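# Hot-swap marked drives in the dock with spares

## Task

Swap out every drive the screen flags, using the two spare drives lying on the bench mat. Each spare must go in connector end first (downward), oriented like the neighbouring drives. All unflagged drives must finish exactly where they began. A newly inserted drive spends some time rebuilding, and at no moment may more than one bay be open (drive partly or fully removed) or rebuilding, or the task fails. Set each removed drive straight onto the mat. At the end the dock must sit flat on the mat, no drive may still be rebuilding, and the gripper must have released everything and backed away; anything held in place only by the robot does not count.

## Robot and tools

Robot: one Doosan M1013 six-joint arm with a Robotiq 2F-140 two-finger gripper. Joints in order: waist, shoulder, elbow, forearm roll, wrist pitch, wrist roll. There is only this single arm.

Frame: the scene frame has its origin on the tabletop right under the arm base, +z up, and +y to the left when facing along +x. The base itself may sit slightly tilted. Results report end_effector_position (metres) and end_effector_quat_wxyz for the point midway between the closed finger pads, plus linear (m/s) and angular (rad/s) velocities. The reported hand position gets less accurate the farther the arm reaches. The fingers extend along the gripper's +z and close along its y. Closed fingertips stick out about 33 mm past that point, open ones about 9 mm; closing also pushes the tips roughly 24 mm farther from the arm, so keep that clearance above surfaces.

execute_actions takes "actions": a list holding one item, or empty. An empty list ([]) only reports the state. An action item is {"rows": [...], "steps": n} with 1 to 15 rows and steps up to 15 (default 15); each step is 1/30 s, one row per step, the final row repeated if rows run out. A wait item is {"steps": n} with n up to 300 and no rows; it counts from the previous result and includes your reply time. Optional "pictures": true/false controls camera images (included by default). A refused call moves nothing.

Each row is a single flat list of 9 numbers, each in [-1, 1]: djoint_1 through djoint_6, then gripper position, gripper force_limit, gripper speed. The six joint numbers are offsets, not targets: they are measured from the joint angles printed in the most recent result that lists them (before any such result, or for later calls in the same reply, from where the arm stands when the action begins), never from the previous row. Scale: 1.0 equals 1.398 rad for waist and shoulder, 2.097 rad for elbow, 2.622 rad for the three wrist joints. So all zeros pulls the arm back to those reference angles; it is not a pause. Ranges: elbow ±2.792 rad, every other joint ±6.283 rad; real ends may differ by up to 0.010 rad. Asking more than 0.010 rad past a stated end gets the call refused; beyond the real end the joint is clipped and the result may say "joint sent to its limit" (possibly referring to an earlier, still-running action). Lack of that line does not prove there is room left.

Gripper numbers are absolute settings. position: +1 fully open (140 mm), pads touch near -0.8, -1 closes until blocked. force_limit: about 14 N at -1, 60 N at 0, 107 N at +1. speed: about 30, 140, 250 mm/s at -1, 0, +1. To grip, command -1 and confirm object_status = 2. Codes: 0 moving, 1 blocked while opening, 2 blocked while closing, 3 reached target or pads met (a thin item may still be held). Stalled fingers stay put until position changes by 0.01 or more, or the object yields or is lost. To squeeze harder while at status 2, raise force_limit and toggle position between -1 and -0.98. position_measured is in counts: 3 fully open, 230 pads touching, not linear.

Motion limits: joint target speeds top out at 2.09 (waist, shoulder), 3.14 (elbow), 3.93 (wrist joints) rad/s with 0.3 s ramp-up, all joints synchronised. Targets are kept within 0.456 rad (waist, shoulder), 0.683 (elbow), 0.854 (wrist joints) of the measured angle each step, and scaled back if they would move the hand more than 70 mm away. Between calls the arm keeps heading for the last row's target until it nearly stops or a step is HELD. "joint command not followed" means the clearance check changed or blocked targets (mounting blocks and posts count as the arm). HELD marks steps where your row was partly or wholly not sent. Joint positions and Joint velocities lines list joints in column order (rad, rad/s).

Faults: torque reaching a joint's load limit (waist 302, shoulder 302, elbow 142, each wrist joint 40 N m, held weight included) or any external force of 144 N stops the arm for 10 s, drops the rest of the call and lets the arm yield. Holding loads heats motors; MOTOR HOT warns, OVER-TEMPERATURE FAULT brakes the arm until it cools. Avoid all stops, drops, slips, slams, hard pushes and knocking anything off the table. Occasionally a loose object gets briefly nudged by outside forces.

zoom_image: {"camera": one of cam_high, cam_low, cam_wrist, "region": [x0, y0, x1, y1]} in that camera's pixels, top-left origin, up to 504 by 504. Images: cam_high 672x504, cam_low 672x504, cam_wrist 504x504 fisheye.

read_manual: optional "section" (only "licences"); returns licence texts, no motion.

finished_scene: {"scene": current scene number}; irreversible, ends and grades the scene, then reports the next task if any. Replying without any tool call ends everything.

Suggested order: look and zoom to find flagged bays and spares; pull one flagged drive, set it on the mat, insert a spare connector-down matching the others, release, wait for rebuilding to end, then do the next bay; finally confirm the dock is flat, open the gripper, retreat, and finish.

Each tool is called after "Request:" as a command line: name --argument value for each argument, lists and objects as JSON in quotes; but a table of rows of numbers goes row by row, as --pt "numbers of a row", without its own name.

## Session

Request:
execute_actions --actions '[]'

Scene clock: 0.00 s of 8600.00 s.
end_effector_position=(+0.1066, -0.3075, +0.1708) position_measured=3 object_status=3 end_effector_quat_wxyz=(+0.053, +0.828, +0.510, -0.227) end_effector_velocity=(-0.001, -0.000, +0.000) end_effector_angular_velocity=(-0.001, +0.001, -0.001)
Joint positions: [-0.89  -0.301  2.422 -0.553  1.056 -0.113]
Joint velocities: [-0.002 -0.    -0.    -0.001  0.     0.   ]

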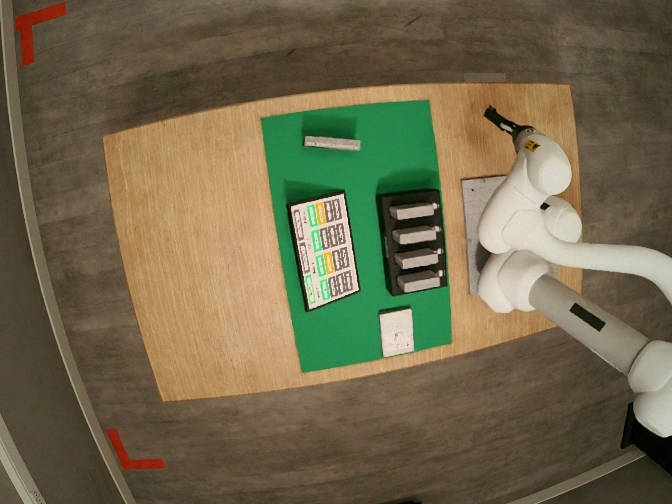

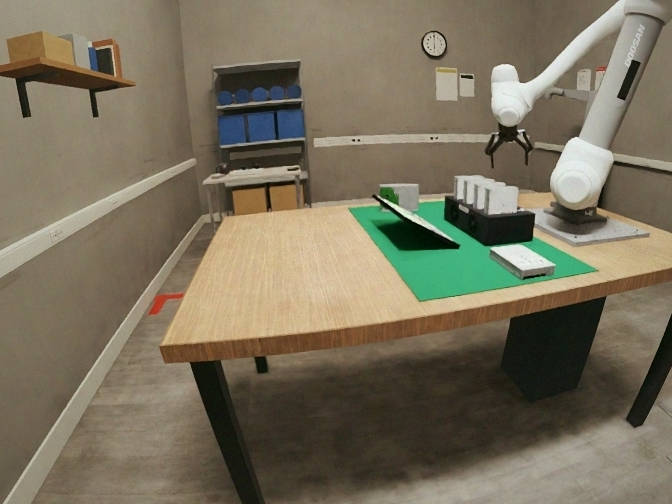

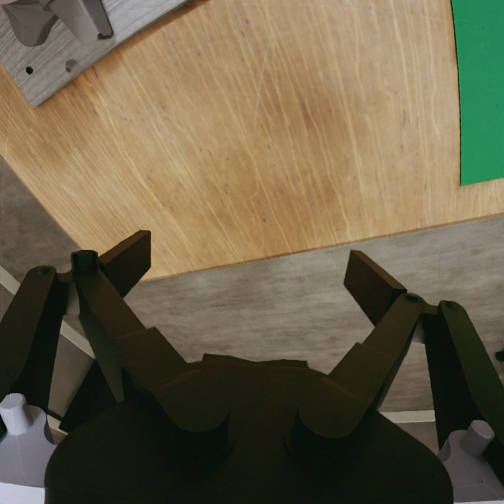

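Request:
zoom_image --camera "cam_high" --region '[250,110,480,370]'

Request:
zoom_image --camera "cam_low" --region '[360,160,600,300]'

Region (250, 110, 480, 370) of cam_high's 672x504 image, scaled by 1.938, with more detail than that image has; it fills the left 446 columns of this view, and the rest is white.

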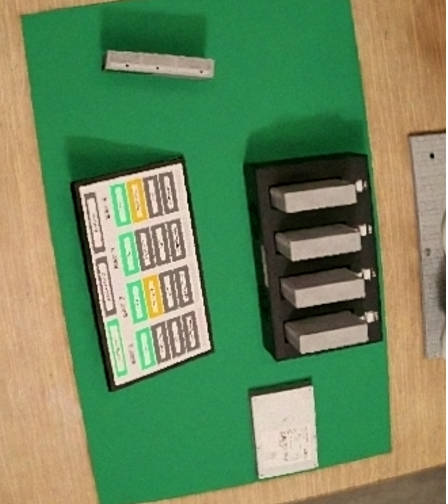

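Region (360, 160, 600, 300) of cam_low's 672x504 image, scaled by 2.100, with more detail than that image has; it fills the top 294 rows of this view, and the rest is white.

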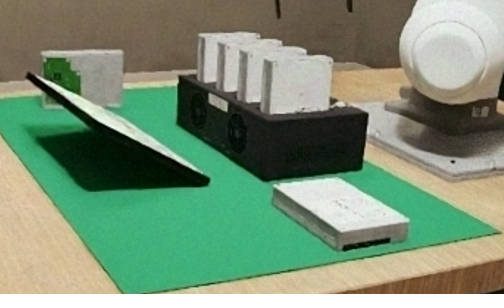

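Request:
execute_actions --actions '[{"rows":[[0.06,0,-0.021,0.778,-0.241,-0.099,0.2,0,0]],"steps":15}]' --pictures false

Request:
execute_actions --actions '[{"steps":30}]' --pictures false

Request:
execute_actions --actions '[{"rows":[[0,0.245,0,0,0,0,0.2,0,0]],"steps":15}]' --pictures false

Request:
execute_actions --actions '[{"steps":12}]'

Scene clock: 60.50 s of 8600.00 s.
end_effector_position=(+0.3197, -0.2649, +0.1668) position_measured=103 object_status=0 end_effector_quat_wxyz=(+0.158, +0.874, +0.452, +0.076) end_effector_velocity=(+0.434, +0.091, +0.124) end_effector_angular_velocity=(+0.430, -1.439, -0.574)
Joint positions: [-0.843 -0.301  2.398  0.086  0.701 -0.259]
Joint velocities: [ 0.08   0.    -0.043  1.683 -0.619 -0.253]
Steps of this call (steps 1 to 1800: nothing new was sent; steps 1801 to 1815: all 15 steps of this action). Readings (joint positions | what the end effector reports):
1801: [-0.890 -0.301 2.422 -0.552 1.056 -0.113] | position_measured=3 object_status=0
1802: [-0.889 -0.301 2.422 -0.540 1.047 -0.117] | position_measured=9 object_status=0
1804: [-0.882 -0.301 2.418 -0.473 0.997 -0.137] | position_measured=24 object_status=0
1808: [-0.865 -0.301 2.410 -0.282 0.873 -0.188] | position_measured=54 object_status=0
1815: the state above

Scene clock: 61.50 s of 8600.00 s.
end_effector_position=(+0.5197, -0.2767, +0.3326) position_measured=104 object_status=3 end_effector_quat_wxyz=(+0.131, +0.856, -0.033, +0.499) end_effector_velocity=(-0.000, +0.001, -0.001) end_effector_angular_velocity=(+0.001, +0.001, +0.001)
Joint positions: [-0.806 -0.301  2.378  1.487  0.424 -0.373]
Joint velocities: [ 0.001 -0.     0.001 -0.    -0.     0.   ]
Steps of this call (steps 1 to 30: the robot went on to your last target). Readings (joint positions | what the end effector reports):
1: [-0.840 -0.301 2.396 0.144 0.681 -0.267] | position_measured=104 object_status=0
2: [-0.837 -0.301 2.395 0.204 0.661 -0.275] | position_measured=104 object_status=0
4: [-0.833 -0.301 2.392 0.328 0.625 -0.290] | position_measured=104 object_status=0
8: [-0.824 -0.301 2.388 0.597 0.563 -0.315] | position_measured=104 object_status=3
30: the state above

Scene clock: 62.00 s of 8600.00 s.
end_effector_position=(+0.5369, -0.2923, +0.1416) position_measured=104 object_status=3 end_effector_quat_wxyz=(+0.034, +0.918, -0.074, +0.389) end_effector_velocity=(-0.008, +0.009, -0.227) end_effector_angular_velocity=(+0.272, +0.275, +0.003)
Joint positions: [-0.806  0.028  2.378  1.487  0.424 -0.373]
Joint velocities: [-0.     0.384  0.003 -0.001  0.     0.   ]
Steps of this call (steps 1 to 15: all 15 steps of this action). Readings (joint positions | what the end effector reports):
1: [-0.806 -0.301 2.378 1.487 0.424 -0.373] | position_measured=104 object_status=3
2: [-0.806 -0.295 2.378 1.487 0.424 -0.373] | position_measured=104 object_status=3
4: [-0.806 -0.259 2.378 1.487 0.424 -0.373] | position_measured=104 object_status=3
8: [-0.806 -0.146 2.378 1.487 0.424 -0.373] | position_measured=104 object_status=3
15: the state above

Scene clock: 62.40 s of 8600.00 s.
end_effector_position=(+0.5366, -0.2920, +0.1335) position_measured=104 object_status=3 end_effector_quat_wxyz=(+0.030, +0.920, -0.076, +0.384) end_effector_velocity=(-0.000, -0.001, -0.000) end_effector_angular_velocity=(-0.002, +0.001, -0.000)
Joint positions: [-0.806  0.041  2.378  1.487  0.424 -0.373]
Joint velocities: [-0.002  0.    -0.001 -0.002 -0.001 -0.001]
Steps of this call (steps 1 to 12: the robot went on to your last target). Readings (joint positions | what the end effector reports):
1: [-0.806 0.037 2.378 1.487 0.424 -0.373] | position_measured=104 object_status=3
2: [-0.806 0.040 2.378 1.487 0.424 -0.373] | position_measured=104 object_status=3
4: [-0.806 0.041 2.378 1.487 0.424 -0.373] | position_measured=104 object_status=3
8: [-0.806 0.041 2.378 1.487 0.424 -0.373] | position_measured=104 object_status=3
12: the state above

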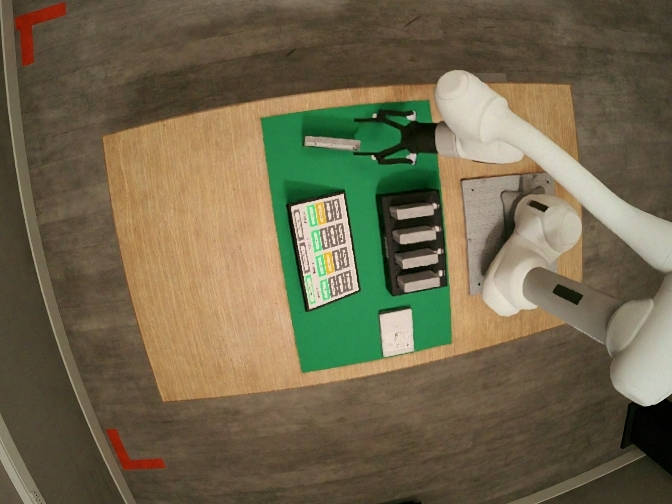

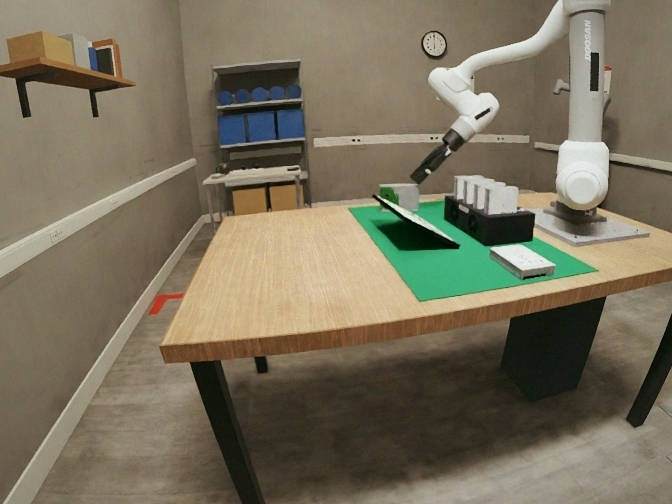

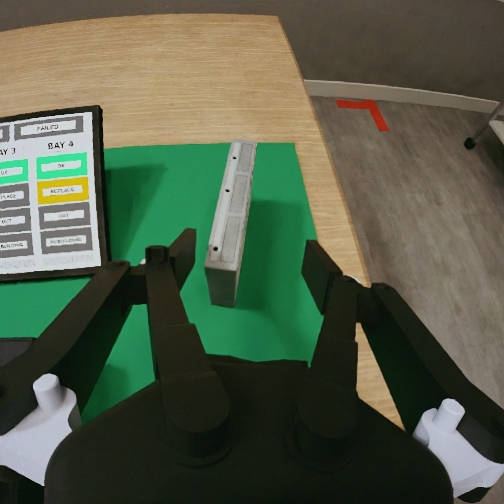

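Request:
execute_actions --actions '[{"rows":[[0.12,0.05,-0.004,0.284,-0.056,-0.202,0.2,0,0]],"steps":15}]' --pictures false

Request:
execute_actions --actions '[{"rows":[[0,0.0515,0,0,0,0,0.2,0,0]],"steps":15}]'

Scene clock: 71.23 s of 8600.00 s.
end_effector_position=(+0.5941, -0.2885, +0.1254) position_measured=104 object_status=3 end_effector_quat_wxyz=(+0.071, +0.899, -0.133, +0.410) end_effector_velocity=(+0.005, +0.002, -0.002) end_effector_angular_velocity=(-0.002, +0.002, -0.015)
Joint positions: [-0.638  0.111  2.37   2.229  0.278 -0.901]
Joint velocities: [ 0.021  0.007 -0.004  0.086 -0.017 -0.062]
Steps of this call (steps 1 to 30: the robot went on to your last target; steps 31 to 250: nothing new was sent; steps 251 to 265: all 15 steps of this action). Readings (joint positions | what the end effector reports):
251: [-0.806 0.041 2.378 1.487 0.424 -0.373] | position_measured=104 object_status=3
252: [-0.803 0.043 2.378 1.500 0.422 -0.382] | position_measured=104 object_status=3
254: [-0.788 0.049 2.378 1.567 0.409 -0.430] | position_measured=104 object_status=3
258: [-0.719 0.077 2.374 1.872 0.348 -0.647] | position_measured=104 object_status=3
265: the state above

Scene clock: 71.73 s of 8600.00 s.
end_effector_position=(+0.5904, -0.2856, +0.0787) position_measured=104 object_status=3 end_effector_quat_wxyz=(+0.056, +0.912, -0.140, +0.381) end_effector_velocity=(-0.001, -0.000, -0.001) end_effector_angular_velocity=(+0.002, +0.001, -0.002)
Joint positions: [-0.638  0.183  2.37   2.229  0.278 -0.901]
Joint velocities: [-0.001  0.001  0.001  0.     0.     0.002]
Steps of this call (steps 1 to 15: all 15 steps of this action). Readings (joint positions | what the end effector reports):
1: [-0.638 0.112 2.370 2.230 0.278 -0.902] | position_measured=104 object_status=3
2: [-0.638 0.118 2.369 2.230 0.278 -0.902] | position_measured=104 object_status=3
4: [-0.638 0.152 2.369 2.230 0.278 -0.902] | position_measured=104 object_status=3
8: [-0.638 0.183 2.369 2.229 0.278 -0.901] | position_measured=104 object_status=3
15: the state above

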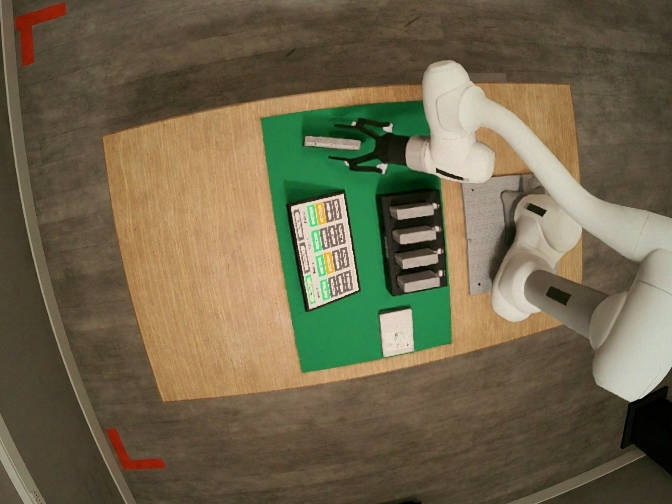

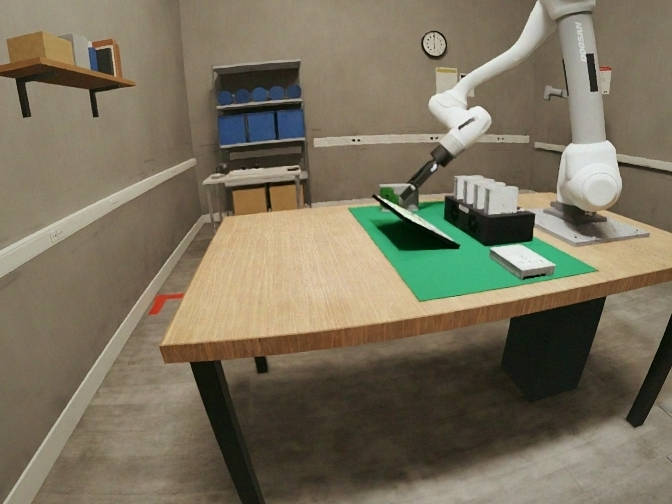

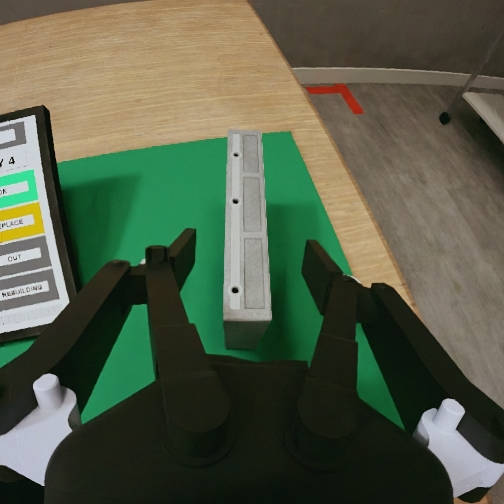

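Request:
execute_actions --actions '[{"rows":[[0,0,0,0,0,0,-1,0.6,0]],"steps":15}]' --pictures false

Request:
execute_actions --actions '[{"rows":[[0,-0.2,-0.0143,0,0,0,-1,0.6,0]],"steps":15}]' --pictures false

Request:
execute_actions --actions '[{"steps":8}]' --pictures false

Request:
execute_actions --actions '[{"rows":[[0,0,0,-0.146,-0.0197,0.675,-1,0.6,0]],"steps":15}]' --pictures false

Request:
execute_actions --actions '[{"steps":12}]' --pictures false

Request:
execute_actions --actions '[{"rows":[[0,0,0,0,0,0.674,-1,0.6,0]],"steps":15}]' --pictures false

Request:
execute_actions --actions '[{"steps":12}]' --pictures false

Request:
execute_actions --actions '[{"rows":[[0,0.135,0,0,0,0,-1,0.6,0]],"steps":15}]'

Request:
zoom_image --camera "cam_low" --region '[360,130,500,240]'

Scene clock: 84.87 s of 8600.00 s.
end_effector_position=(+0.5904, -0.2856, +0.0786) position_measured=195 object_status=0 end_effector_quat_wxyz=(+0.056, +0.912, -0.140, +0.381) end_effector_velocity=(-0.001, -0.000, -0.001) end_effector_angular_velocity=(-0.000, +0.001, +0.000)
Joint positions: [-0.638  0.183  2.37   2.229  0.278 -0.901]
Joint velocities: [-0.001  0.     0.001 -0.001 -0.    -0.001]
Steps of this call (steps 1 to 15: the robot went on to your last target; steps 16 to 379: nothing new was sent; steps 380 to 394: all 15 steps of this action). Readings (joint positions | what the end effector reports):
380: [-0.638 0.183 2.370 2.229 0.278 -0.901] | position_measured=104 object_status=0
381: [-0.638 0.183 2.370 2.229 0.278 -0.901] | position_measured=109 object_status=0
383: [-0.638 0.183 2.370 2.229 0.278 -0.901] | position_measured=125 object_status=0
387: [-0.638 0.183 2.370 2.229 0.278 -0.901] | position_measured=155 object_status=0
394: the state above

Scene clock: 85.37 s of 8600.00 s.
end_effector_position=(+0.6021, -0.2949, +0.2795) position_measured=195 object_status=2 end_effector_quat_wxyz=(+0.118, +0.849, -0.112, +0.502) end_effector_velocity=(-0.009, +0.006, +0.127) end_effector_angular_velocity=(-0.108, -0.156, -0.001)
Joint positions: [-0.638 -0.093  2.34   2.229  0.278 -0.901]
Joint velocities: [ 0.001 -0.172 -0.017  0.001  0.     0.001]
Steps of this call (steps 1 to 15: all 15 steps of this action). Readings (joint positions | what the end effector reports):
1: [-0.638 0.182 2.370 2.229 0.278 -0.901] | position_measured=195 object_status=0
2: [-0.638 0.176 2.370 2.229 0.278 -0.901] | position_measured=195 object_status=0
4: [-0.638 0.141 2.366 2.229 0.278 -0.901] | position_measured=195 object_status=2
8: [-0.638 0.044 2.355 2.229 0.278 -0.901] | position_measured=195 object_status=2
15: the state above

Scene clock: 85.63 s of 8600.00 s.
end_effector_position=(+0.6019, -0.2948, +0.2822) position_measured=195 object_status=2 end_effector_quat_wxyz=(+0.119, +0.848, -0.112, +0.504) end_effector_velocity=(-0.000, -0.001, +0.001) end_effector_angular_velocity=(-0.002, -0.001, -0.000)
Joint positions: [-0.638 -0.096  2.34   2.229  0.278 -0.901]
Joint velocities: [-0.001 -0.001 -0.001 -0.001  0.    -0.   ]
Steps of this call (steps 1 to 8: the robot went on to your last target). Readings (joint positions | what the end effector reports):
1: [-0.638 -0.096 2.340 2.229 0.278 -0.901] | position_measured=195 object_status=2
2: [-0.638 -0.096 2.340 2.229 0.278 -0.901] | position_measured=195 object_status=2
4: [-0.638 -0.096 2.340 2.229 0.278 -0.901] | position_measured=195 object_status=2
8: the state above

Scene clock: 86.13 s of 8600.00 s.
end_effector_position=(+0.5884, -0.2846, +0.2547) position_measured=195 object_status=2 end_effector_quat_wxyz=(-0.112, +0.734, -0.485, +0.462) end_effector_velocity=(-0.015, +0.003, -0.024) end_effector_angular_velocity=(+2.472, -0.799, -1.705)
Joint positions: [-0.638 -0.097  2.34   1.887  0.232  0.345]
Joint velocities: [-0.001 -0.    -0.001 -0.333 -0.045  3.429]
Steps of this call (steps 1 to 15: all 15 steps of this action). Readings (joint positions | what the end effector reports):
1: [-0.638 -0.097 2.340 2.228 0.278 -0.899] | position_measured=195 object_status=2
2: [-0.638 -0.097 2.340 2.223 0.277 -0.887] | position_measured=195 object_status=2
4: [-0.638 -0.097 2.340 2.193 0.273 -0.820] | position_measured=195 object_status=2
8: [-0.638 -0.097 2.340 2.060 0.255 -0.514] | position_measured=195 object_status=2
15: the state above

Scene clock: 86.53 s of 8600.00 s.
end_effector_position=(+0.5864, -0.2842, +0.2517) position_measured=195 object_status=2 end_effector_quat_wxyz=(-0.217, +0.598, -0.649, +0.418) end_effector_velocity=(+0.001, -0.001, +0.002) end_effector_angular_velocity=(+0.000, -0.003, -0.001)
Joint positions: [-0.638 -0.097  2.34   1.846  0.226  0.869]
Joint velocities: [ 0.    -0.    -0.003  0.    -0.     0.003]
Steps of this call (steps 1 to 12: the robot went on to your last target). Readings (joint positions | what the end effector reports):
1: [-0.638 -0.097 2.340 1.877 0.231 0.456] | position_measured=195 object_status=2
2: [-0.638 -0.097 2.340 1.868 0.229 0.556] | position_measured=195 object_status=2
4: [-0.638 -0.097 2.340 1.855 0.228 0.716] | position_measured=195 object_status=2
8: [-0.638 -0.097 2.340 1.846 0.226 0.864] | position_measured=195 object_status=2
12: the state above

Scene clock: 87.03 s of 8600.00 s.
end_effector_position=(+0.5864, -0.2842, +0.2517) position_measured=195 object_status=2 end_effector_quat_wxyz=(+0.420, -0.107, +0.876, -0.213) end_effector_velocity=(-0.001, -0.001, -0.001) end_effector_angular_velocity=(+2.675, -0.967, -1.905)
Joint positions: [-0.638 -0.097  2.34   1.846  0.226  2.114]
Joint velocities: [-0.001  0.     0.001 -0.001 -0.     3.423]
Steps of this call (steps 1 to 15: all 15 steps of this action). Readings (joint positions | what the end effector reports):
1: [-0.638 -0.097 2.340 1.846 0.226 0.870] | position_measured=195 object_status=2
2: [-0.638 -0.097 2.340 1.846 0.226 0.882] | position_measured=195 object_status=2
4: [-0.638 -0.097 2.340 1.846 0.226 0.949] | position_measured=195 object_status=2
8: [-0.638 -0.097 2.340 1.846 0.226 1.256] | position_measured=195 object_status=2
15: the state above

Scene clock: 87.43 s of 8600.00 s.
end_effector_position=(+0.5864, -0.2842, +0.2517) position_measured=195 object_status=2 end_effector_quat_wxyz=(+0.461, +0.122, +0.874, -0.097) end_effector_velocity=(-0.000, +0.000, -0.001) end_effector_angular_velocity=(+0.002, +0.000, -0.001)
Joint positions: [-0.638 -0.097  2.34   1.846  0.226  2.636]
Joint velocities: [0.    0.    0.001 0.001 0.    0.002]
Steps of this call (steps 1 to 12: the robot went on to your last target). Readings (joint positions | what the end effector reports):
1: [-0.638 -0.097 2.340 1.846 0.226 2.226] | position_measured=195 object_status=2
2: [-0.638 -0.097 2.340 1.846 0.226 2.325] | position_measured=195 object_status=2
4: [-0.638 -0.097 2.340 1.846 0.226 2.484] | position_measured=195 object_status=2
8: [-0.638 -0.097 2.340 1.846 0.226 2.631] | position_measured=195 object_status=2
12: the state above

Scene clock: 87.93 s of 8600.00 s.
end_effector_position=(+0.5904, -0.2863, +0.1297) position_measured=195 object_status=2 end_effector_quat_wxyz=(+0.385, +0.139, +0.910, -0.059) end_effector_velocity=(+0.000, +0.000, -0.002) end_effector_angular_velocity=(+0.001, +0.003, +0.001)
Joint positions: [-0.638  0.092  2.34   1.846  0.226  2.636]
Joint velocities: [ 0.001  0.003 -0.     0.    -0.    -0.001]
Steps of this call (steps 1 to 15: all 15 steps of this action). Readings (joint positions | what the end effector reports):
1: [-0.638 -0.096 2.340 1.846 0.226 2.636] | position_measured=195 object_status=2
2: [-0.638 -0.090 2.340 1.846 0.226 2.636] | position_measured=195 object_status=2
4: [-0.638 -0.054 2.340 1.846 0.226 2.636] | position_measured=195 object_status=2
8: [-0.638 0.049 2.340 1.846 0.226 2.636] | position_measured=195 object_status=2
15: the state above

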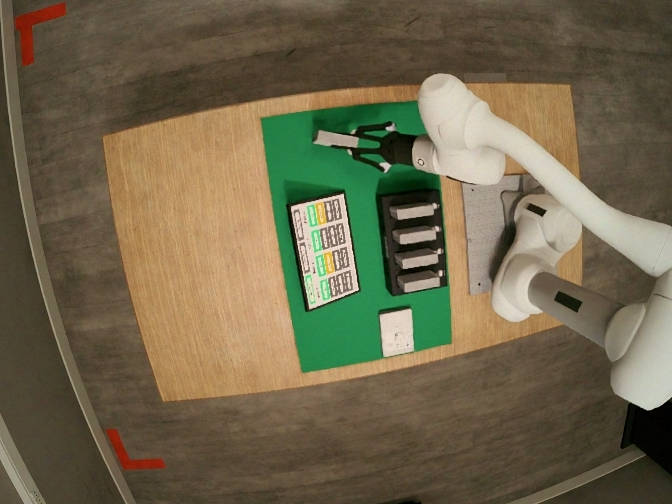

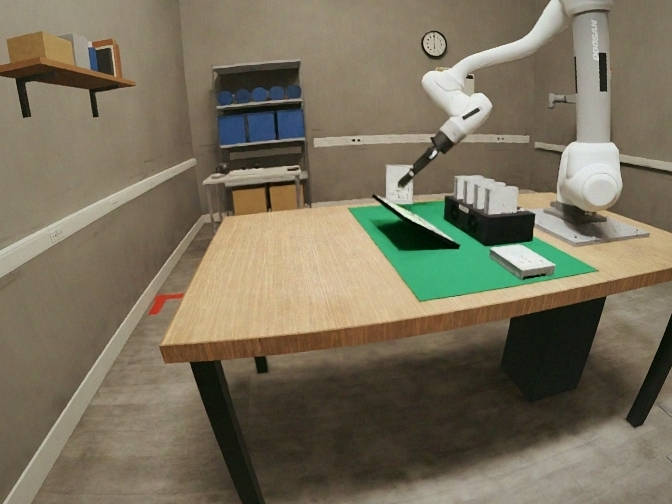

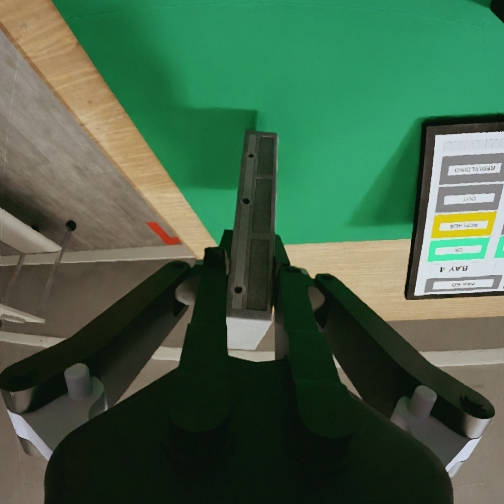

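Region (360, 130, 500, 240) of cam_low's 672x504 image, scaled by 3.600, with more detail than that image has; it fills the top 396 rows of this view, and the rest is white.

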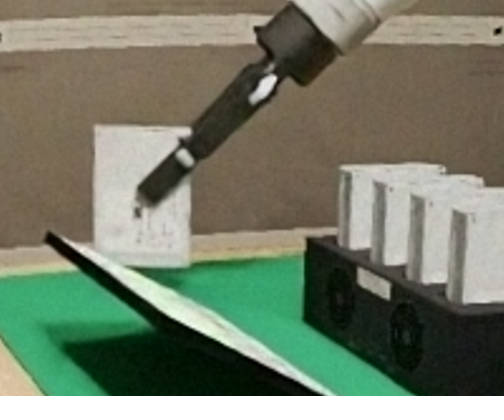

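Request:
execute_actions --actions '[{"rows":[[0,0.011,0,0,0,0,-1,0.6,0]],"steps":12}]'

Request:
zoom_image --camera "cam_low" --region '[360,130,500,240]'

Scene clock: 92.10 s of 8600.00 s.
end_effector_position=(+0.5898, -0.2858, +0.1197) position_measured=195 object_status=2 end_effector_quat_wxyz=(+0.379, +0.140, +0.913, -0.056) end_effector_velocity=(-0.001, +0.000, -0.001) end_effector_angular_velocity=(-0.000, +0.001, +0.001)
Joint positions: [-0.638  0.107  2.34   1.846  0.226  2.636]
Joint velocities: [-0.001  0.     0.001 -0.     0.    -0.001]
Steps of this call (steps 1 to 15: the robot went on to your last target; steps 16 to 113: nothing new was sent; steps 114 to 125: all 12 steps of this action). Readings (joint positions | what the end effector reports):
114: [-0.638 0.093 2.340 1.846 0.226 2.636] | position_measured=195 object_status=2
115: [-0.638 0.098 2.340 1.846 0.226 2.636] | position_measured=195 object_status=2
117: [-0.638 0.106 2.340 1.846 0.226 2.636] | position_measured=195 object_status=2
121: [-0.638 0.107 2.340 1.846 0.226 2.636] | position_measured=195 object_status=2
125: the state above

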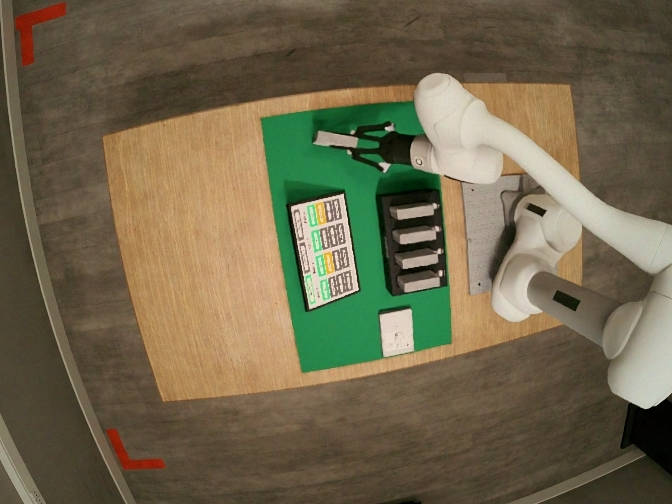

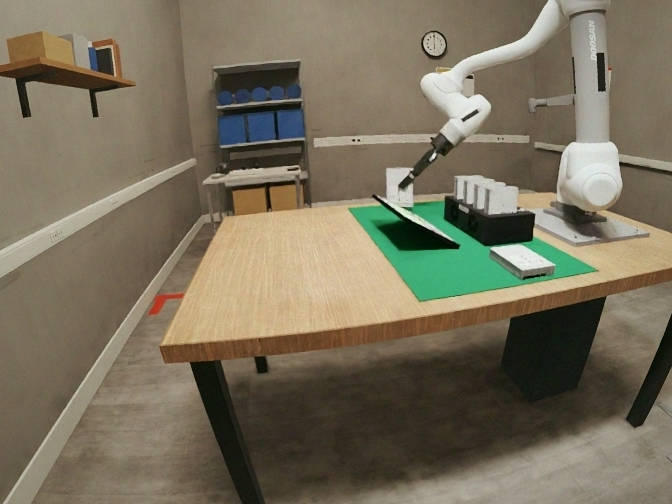

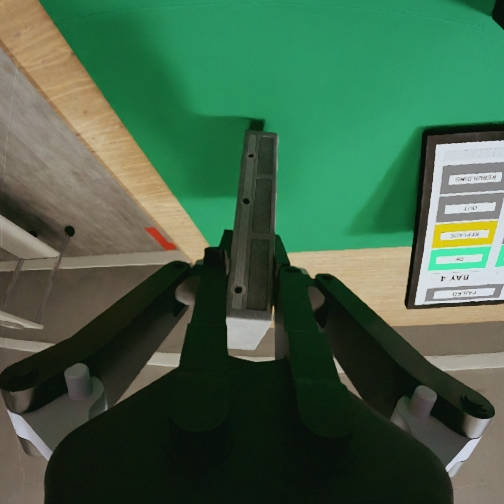

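Region (360, 130, 500, 240) of cam_low's 672x504 image, scaled by 3.600, with more detail than that image has; it fills the top 396 rows of this view, and the rest is white.

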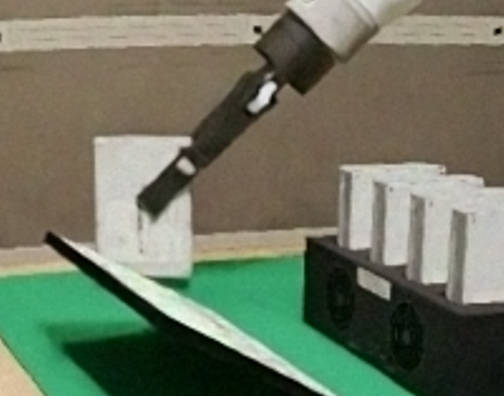

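Request:
execute_actions --actions '[{"rows":[[0,0.009,0,0,0.002,0,-1,0.6,0]],"steps":12}]'

Request:
zoom_image --camera "cam_wrist" --region '[200,90,320,200]'

Scene clock: 95.57 s of 8600.00 s.
end_effector_position=(+0.5904, -0.2842, +0.1122) position_measured=195 object_status=2 end_effector_quat_wxyz=(+0.375, +0.140, +0.915, -0.051) end_effector_velocity=(+0.001, +0.001, +0.001) end_effector_angular_velocity=(-0.001, -0.000, +0.003)
Joint positions: [-0.638  0.12   2.34   1.846  0.232  2.636]
Joint velocities: [ 0.001  0.    -0.001 -0.001  0.    -0.   ]
Steps of this call (steps 1 to 15: the robot went on to your last target; steps 16 to 92: nothing new was sent; steps 93 to 104: all 12 steps of this action). Readings (joint positions | what the end effector reports):
93: [-0.638 0.108 2.340 1.846 0.226 2.636] | position_measured=195 object_status=2
94: [-0.638 0.112 2.340 1.846 0.228 2.636] | position_measured=195 object_status=2
96: [-0.638 0.119 2.340 1.846 0.231 2.636] | position_measured=195 object_status=2
100: [-0.638 0.120 2.340 1.846 0.232 2.636] | position_measured=195 object_status=2
104: the state above

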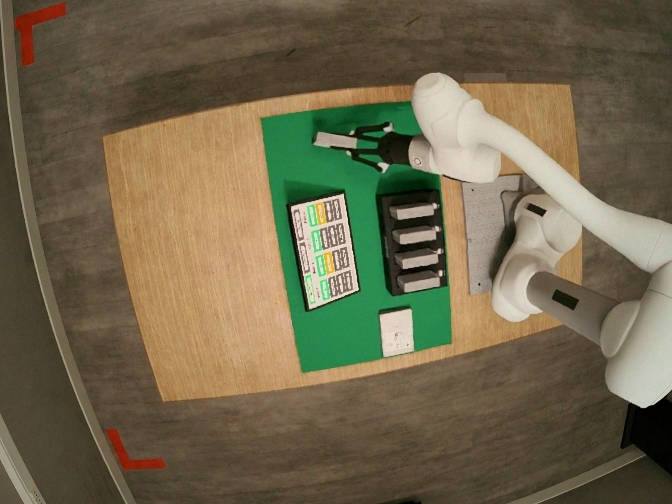

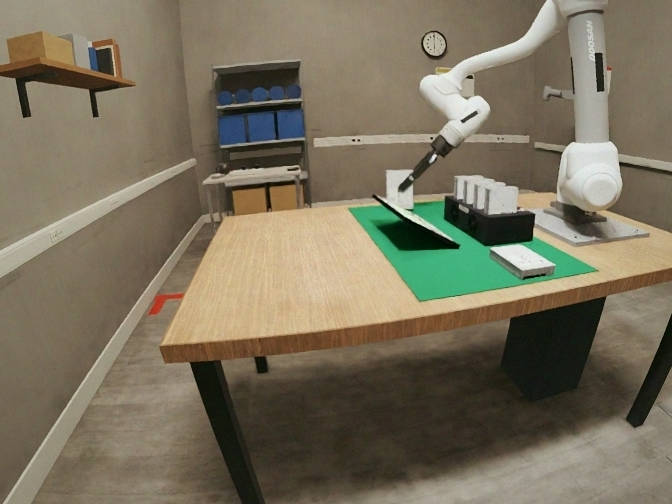

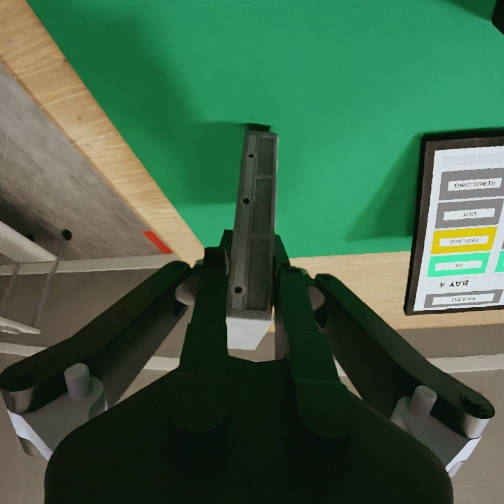

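Region (200, 90, 320, 200) of cam_wrist's 504x504 image, scaled by 4.200, with more detail than that image has; it fills the top 462 rows of this view, and the rest is white.

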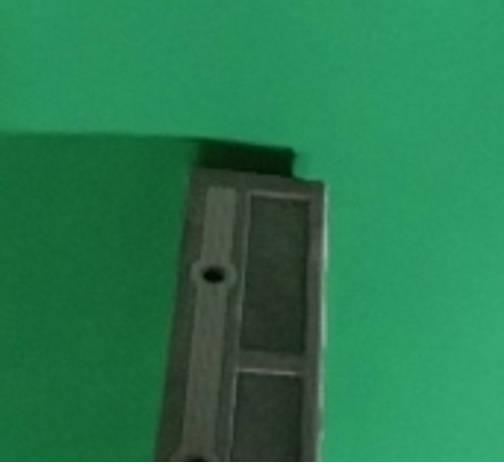

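Request:
execute_actions --actions '[{"rows":[[0,0.0045,0,0,0,0,-1,0.6,0]],"steps":10}]' --pictures false

Request:
execute_actions --actions '[{"rows":[[0,0,0,0,0,0,0,0,-0.5]],"steps":15}]' --pictures false

Request:
execute_actions --actions '[{"rows":[[0,-0.262,0,0,0,0,0,0,0]],"steps":15}]' --pictures false

Request:
execute_actions --actions '[{"steps":10}]' --pictures false

Request:
execute_actions --actions '[{"rows":[[0.195,0,-0.06,-0.704,0.357,-0.536,-1,0,0]],"steps":15}]' --pictures false

Request:
execute_actions --actions '[{"steps":35}]'

Scene clock: 106.30 s of 8600.00 s.
end_effector_position=(+0.5901, -0.2839, +0.1080) position_measured=195 object_status=2 end_effector_quat_wxyz=(+0.372, +0.141, +0.916, -0.050) end_effector_velocity=(+0.000, +0.001, -0.000) end_effector_angular_velocity=(+0.000, +0.001, +0.001)
Joint positions: [-0.638  0.126  2.34   1.846  0.232  2.636]
Joint velocities: [ 0.001  0.     0.    -0.    -0.     0.   ]
Steps of this call (steps 1 to 15: the robot went on to your last target; steps 16 to 312: nothing new was sent; steps 313 to 322: all 10 steps of this action). Readings (joint positions | what the end effector reports):
313: [-0.638 0.120 2.340 1.846 0.232 2.636] | position_measured=195 object_status=2
314: [-0.638 0.123 2.340 1.846 0.232 2.636] | position_measured=195 object_status=2
316: [-0.638 0.126 2.340 1.846 0.232 2.636] | position_measured=195 object_status=2
320: [-0.638 0.126 2.340 1.846 0.232 2.636] | position_measured=195 object_status=2
322: the state above

Scene clock: 106.80 s of 8600.00 s.
end_effector_position=(+0.5901, -0.2839, +0.1080) position_measured=132 object_status=0 end_effector_quat_wxyz=(+0.372, +0.141, +0.916, -0.050) end_effector_velocity=(-0.001, +0.001, -0.001) end_effector_angular_velocity=(+0.000, +0.002, +0.002)
Joint positions: [-0.638  0.126  2.34   1.846  0.232  2.636]
Joint velocities: [ 0.001  0.     0.002 -0.    -0.    -0.001]
Steps of this call (steps 1 to 15: all 15 steps of this action). Readings (joint positions | what the end effector reports):
1: [-0.638 0.126 2.340 1.846 0.232 2.636] | position_measured=195 object_status=0
2: [-0.638 0.126 2.340 1.846 0.232 2.636] | position_measured=195 object_status=0
4: [-0.638 0.126 2.340 1.846 0.232 2.636] | position_measured=183 object_status=0
8: [-0.638 0.126 2.340 1.846 0.232 2.636] | position_measured=164 object_status=0
15: the state above

Scene clock: 107.30 s of 8600.00 s.
end_effector_position=(+0.5773, -0.2761, +0.3174) position_measured=129 object_status=3 end_effector_quat_wxyz=(+0.502, +0.111, +0.850, -0.116) end_effector_velocity=(-0.079, +0.054, +0.407) end_effector_angular_velocity=(-0.372, -0.526, -0.002)
Joint positions: [-0.638 -0.199  2.34   1.846  0.232  2.636]
Joint velocities: [ 0.    -0.643 -0.001 -0.001 -0.    -0.001]
Steps of this call (steps 1 to 15: all 15 steps of this action). Readings (joint positions | what the end effector reports):
1: [-0.638 0.126 2.340 1.846 0.232 2.636] | position_measured=129 object_status=0
2: [-0.638 0.120 2.340 1.846 0.232 2.636] | position_measured=129 object_status=0
4: [-0.638 0.084 2.340 1.846 0.232 2.636] | position_measured=129 object_status=0
8: [-0.638 -0.022 2.340 1.846 0.232 2.636] | position_measured=129 object_status=3
15: the state above

Scene clock: 107.63 s of 8600.00 s.
end_effector_position=(+0.5717, -0.2723, +0.3434) position_measured=129 object_status=3 end_effector_quat_wxyz=(+0.517, +0.107, +0.840, -0.124) end_effector_velocity=(+0.000, +0.000, +0.001) end_effector_angular_velocity=(-0.001, -0.001, +0.000)
Joint positions: [-0.638 -0.24   2.34   1.846  0.232  2.636]
Joint velocities: [ 0.    -0.001 -0.001 -0.    -0.    -0.   ]
Steps of this call (steps 1 to 10: the robot went on to your last target). Readings (joint positions | what the end effector reports):
1: [-0.638 -0.218 2.340 1.846 0.232 2.636] | position_measured=129 object_status=3
2: [-0.638 -0.231 2.340 1.846 0.232 2.636] | position_measured=129 object_status=3
4: [-0.638 -0.240 2.340 1.846 0.232 2.636] | position_measured=129 object_status=3
8: [-0.638 -0.240 2.340 1.846 0.232 2.636] | position_measured=129 object_status=3
10: the state above

Scene clock: 108.13 s of 8600.00 s.
end_effector_position=(+0.6035, -0.0497, +0.3564) position_measured=233 object_status=0 end_effector_quat_wxyz=(+0.484, -0.484, +0.713, -0.152) end_effector_velocity=(-0.163, +0.428, -0.142) end_effector_angular_velocity=(-1.963, +0.139, +2.413)
Joint positions: [-0.507 -0.24   2.279  1.321  0.68   2.11 ]
Joint velocities: [ 0.267 -0.    -0.121 -1.449  0.916 -1.448]
Steps of this call (steps 1 to 15: all 15 steps of this action). Readings (joint positions | what the end effector reports):
1: [-0.638 -0.240 2.340 1.845 0.233 2.634] | position_measured=129 object_status=0
2: [-0.634 -0.240 2.338 1.833 0.245 2.622] | position_measured=134 object_status=0
4: [-0.614 -0.240 2.329 1.769 0.309 2.559] | position_measured=149 object_status=0
8: [-0.573 -0.240 2.310 1.624 0.450 2.414] | position_measured=180 object_status=0
15: the state above

Scene clock: 109.30 s of 8600.00 s.
end_effector_position=(+0.3563, -0.0903, +0.2185) position_measured=233 object_status=3 end_effector_quat_wxyz=(-0.001, +1.000, -0.000, +0.002) end_effector_velocity=(+0.001, -0.000, +0.001) end_effector_angular_velocity=(+0.001, -0.002, -0.002)
Joint positions: [-0.366 -0.24   2.214  0.001  1.168  1.23 ]
Joint velocities: [-0.001  0.    -0.001  0.002 -0.     0.   ]
Steps of this call (steps 1 to 35: the robot went on to your last target). Readings (joint positions | what the end effector reports):
1: [-0.498 -0.240 2.275 1.270 0.710 2.060] | position_measured=233 object_status=0
2: [-0.489 -0.240 2.271 1.218 0.740 2.008] | position_measured=233 object_status=0
4: [-0.473 -0.240 2.263 1.109 0.797 1.904] | position_measured=233 object_status=0
8: [-0.444 -0.240 2.250 0.876 0.896 1.725] | position_measured=233 object_status=3
35: the state above

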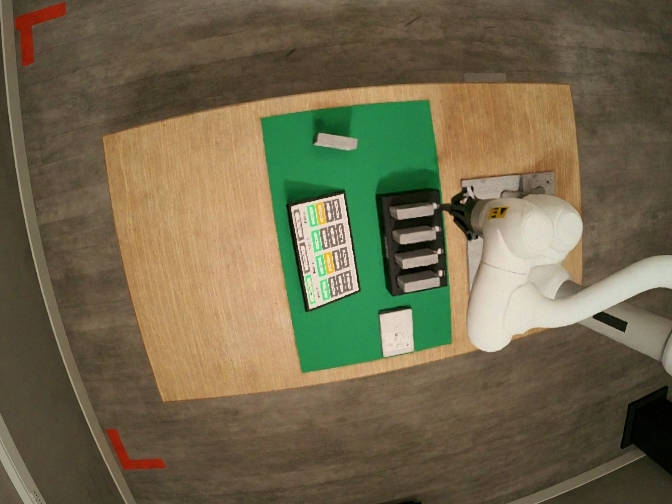

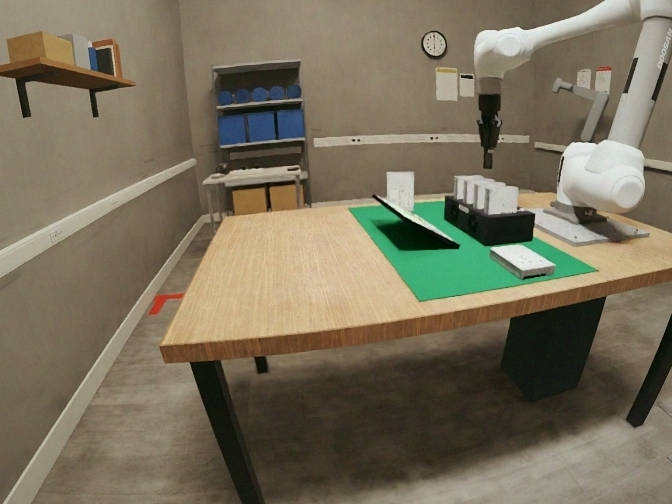

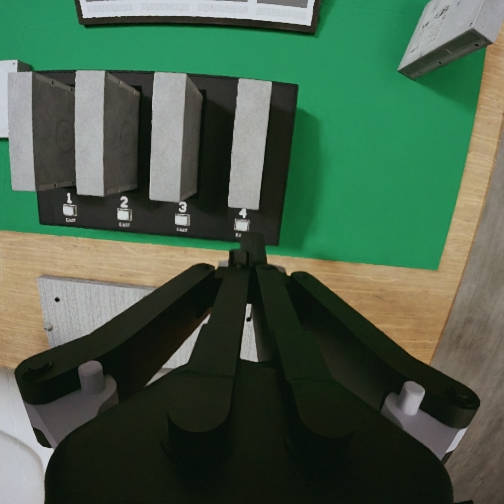

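Request:
execute_actions --actions '[{"rows":[[0.006,0.0558,0.0487,0,-0.0687,0.003,-1,0,0]],"steps":15}]'

Request:
zoom_image --camera "cam_high" --region '[370,180,480,300]'

Scene clock: 112.93 s of 8600.00 s.
end_effector_position=(+0.3572, -0.0872, +0.1396) position_measured=233 object_status=3 end_effector_quat_wxyz=(-0.001, +1.000, -0.000, +0.002) end_effector_velocity=(+0.000, +0.000, +0.000) end_effector_angular_velocity=(-0.001, +0.000, +0.003)
Joint positions: [-0.357 -0.162  2.316  0.001  0.988  1.238]
Joint velocities: [ 0.001  0.001 -0.001 -0.001 -0.    -0.001]
Steps of this call (steps 1 to 15: the robot went on to your last target; steps 16 to 94: nothing new was sent; steps 95 to 109: all 15 steps of this action). Readings (joint positions | what the end effector reports):
95: [-0.366 -0.239 2.215 0.001 1.167 1.230] | position_measured=233 object_status=3
96: [-0.365 -0.235 2.221 0.001 1.155 1.231] | position_measured=233 object_status=3
98: [-0.362 -0.206 2.259 0.001 1.088 1.234] | position_measured=233 object_status=3
102: [-0.357 -0.163 2.315 0.001 0.990 1.238] | position_measured=233 object_status=3
109: the state above

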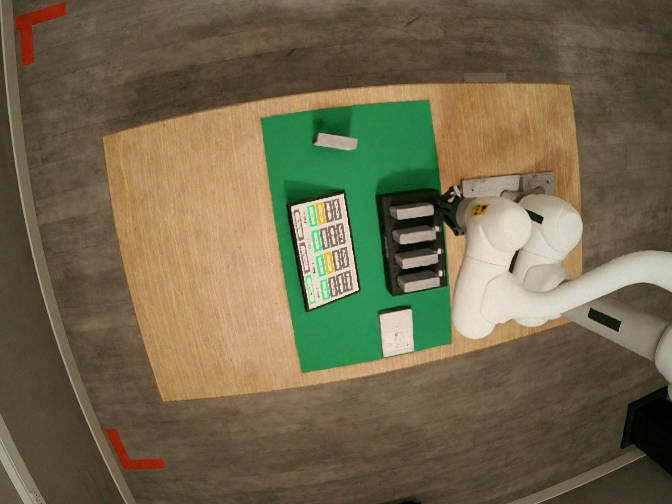

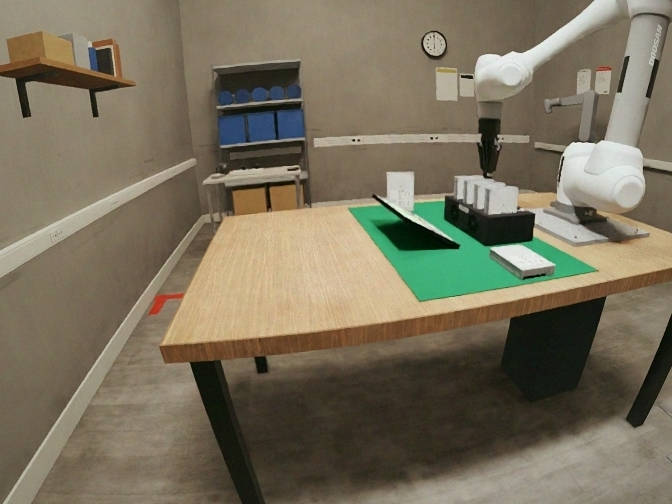

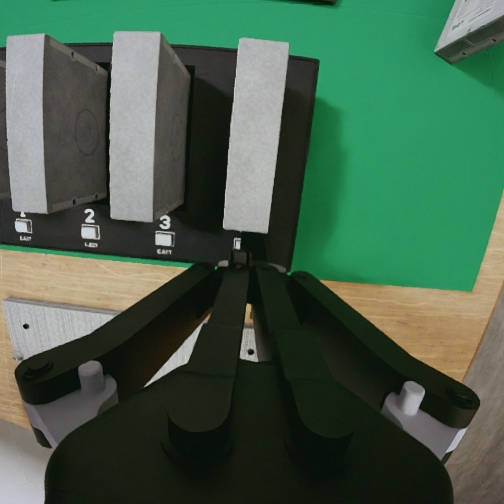

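Region (370, 180, 480, 300) of cam_high's 672x504 image, scaled by 4.200, with more detail than that image has; it fills the left 462 columns of this view, and the rest is white.

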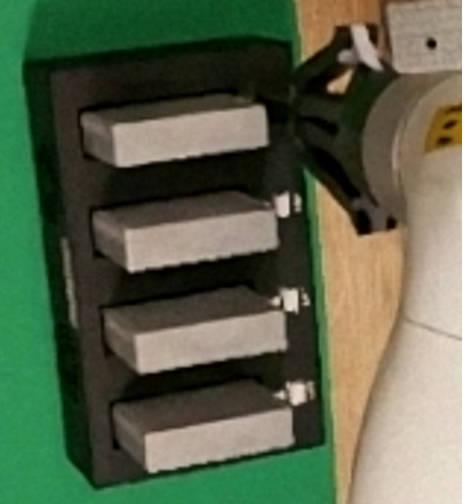

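Request:
execute_actions --actions '[{"rows":[[0.0115,0.003,0.002,0,-0.003,0.006,-1,0,0],[0.0115,0.006,0.004,0,-0.006,0.006,-1,0,0],[0.0115,0.009,0.0055,0,-0.009,0.006,-1,0,0],[0.0115,0.012,0.0073,0,-0.0122,0.006,-1,0,0],[0.0115,0.012,0.0073,0,-0.0122,0.006,-1,0,0],[0.0115,0.016,0.0097,0,-0.0163,0.006,-1,0,0]],"steps":15}]'

Scene clock: 120.37 s of 8600.00 s.
end_effector_position=(+0.3588, -0.0814, +0.1221) position_measured=233 object_status=3 end_effector_quat_wxyz=(-0.001, +1.000, +0.000, +0.002) end_effector_velocity=(+0.001, +0.000, -0.000) end_effector_angular_velocity=(+0.000, -0.001, +0.001)
Joint positions: [-0.341 -0.14   2.336  0.001  0.945  1.254]
Joint velocities: [ 0.001  0.001 -0.     0.    -0.001 -0.   ]
Steps of this call (steps 1 to 15: the robot went on to your last target; steps 16 to 208: nothing new was sent; steps 209 to 223: all 15 steps of this action). Readings (joint positions | what the end effector reports):
209: [-0.357 -0.162 2.316 0.001 0.987 1.239] | position_measured=233 object_status=3
210: [-0.351 -0.160 2.318 0.001 0.984 1.244] | position_measured=233 object_status=3
212: [-0.343 -0.153 2.325 0.001 0.970 1.252] | position_measured=233 object_status=3
216: [-0.341 -0.141 2.335 0.001 0.948 1.254] | position_measured=233 object_status=3
223: the state above

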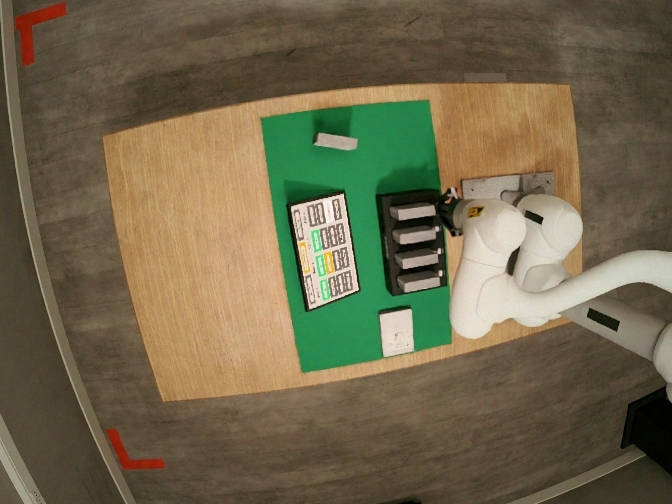

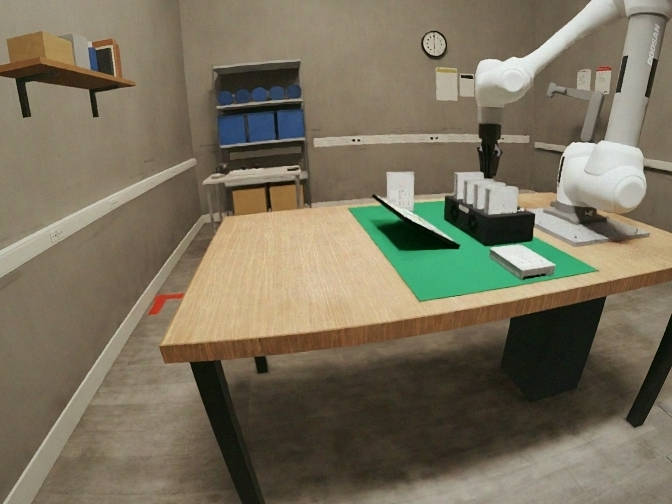

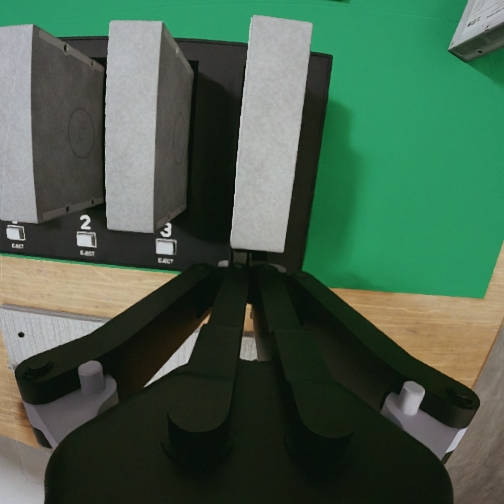

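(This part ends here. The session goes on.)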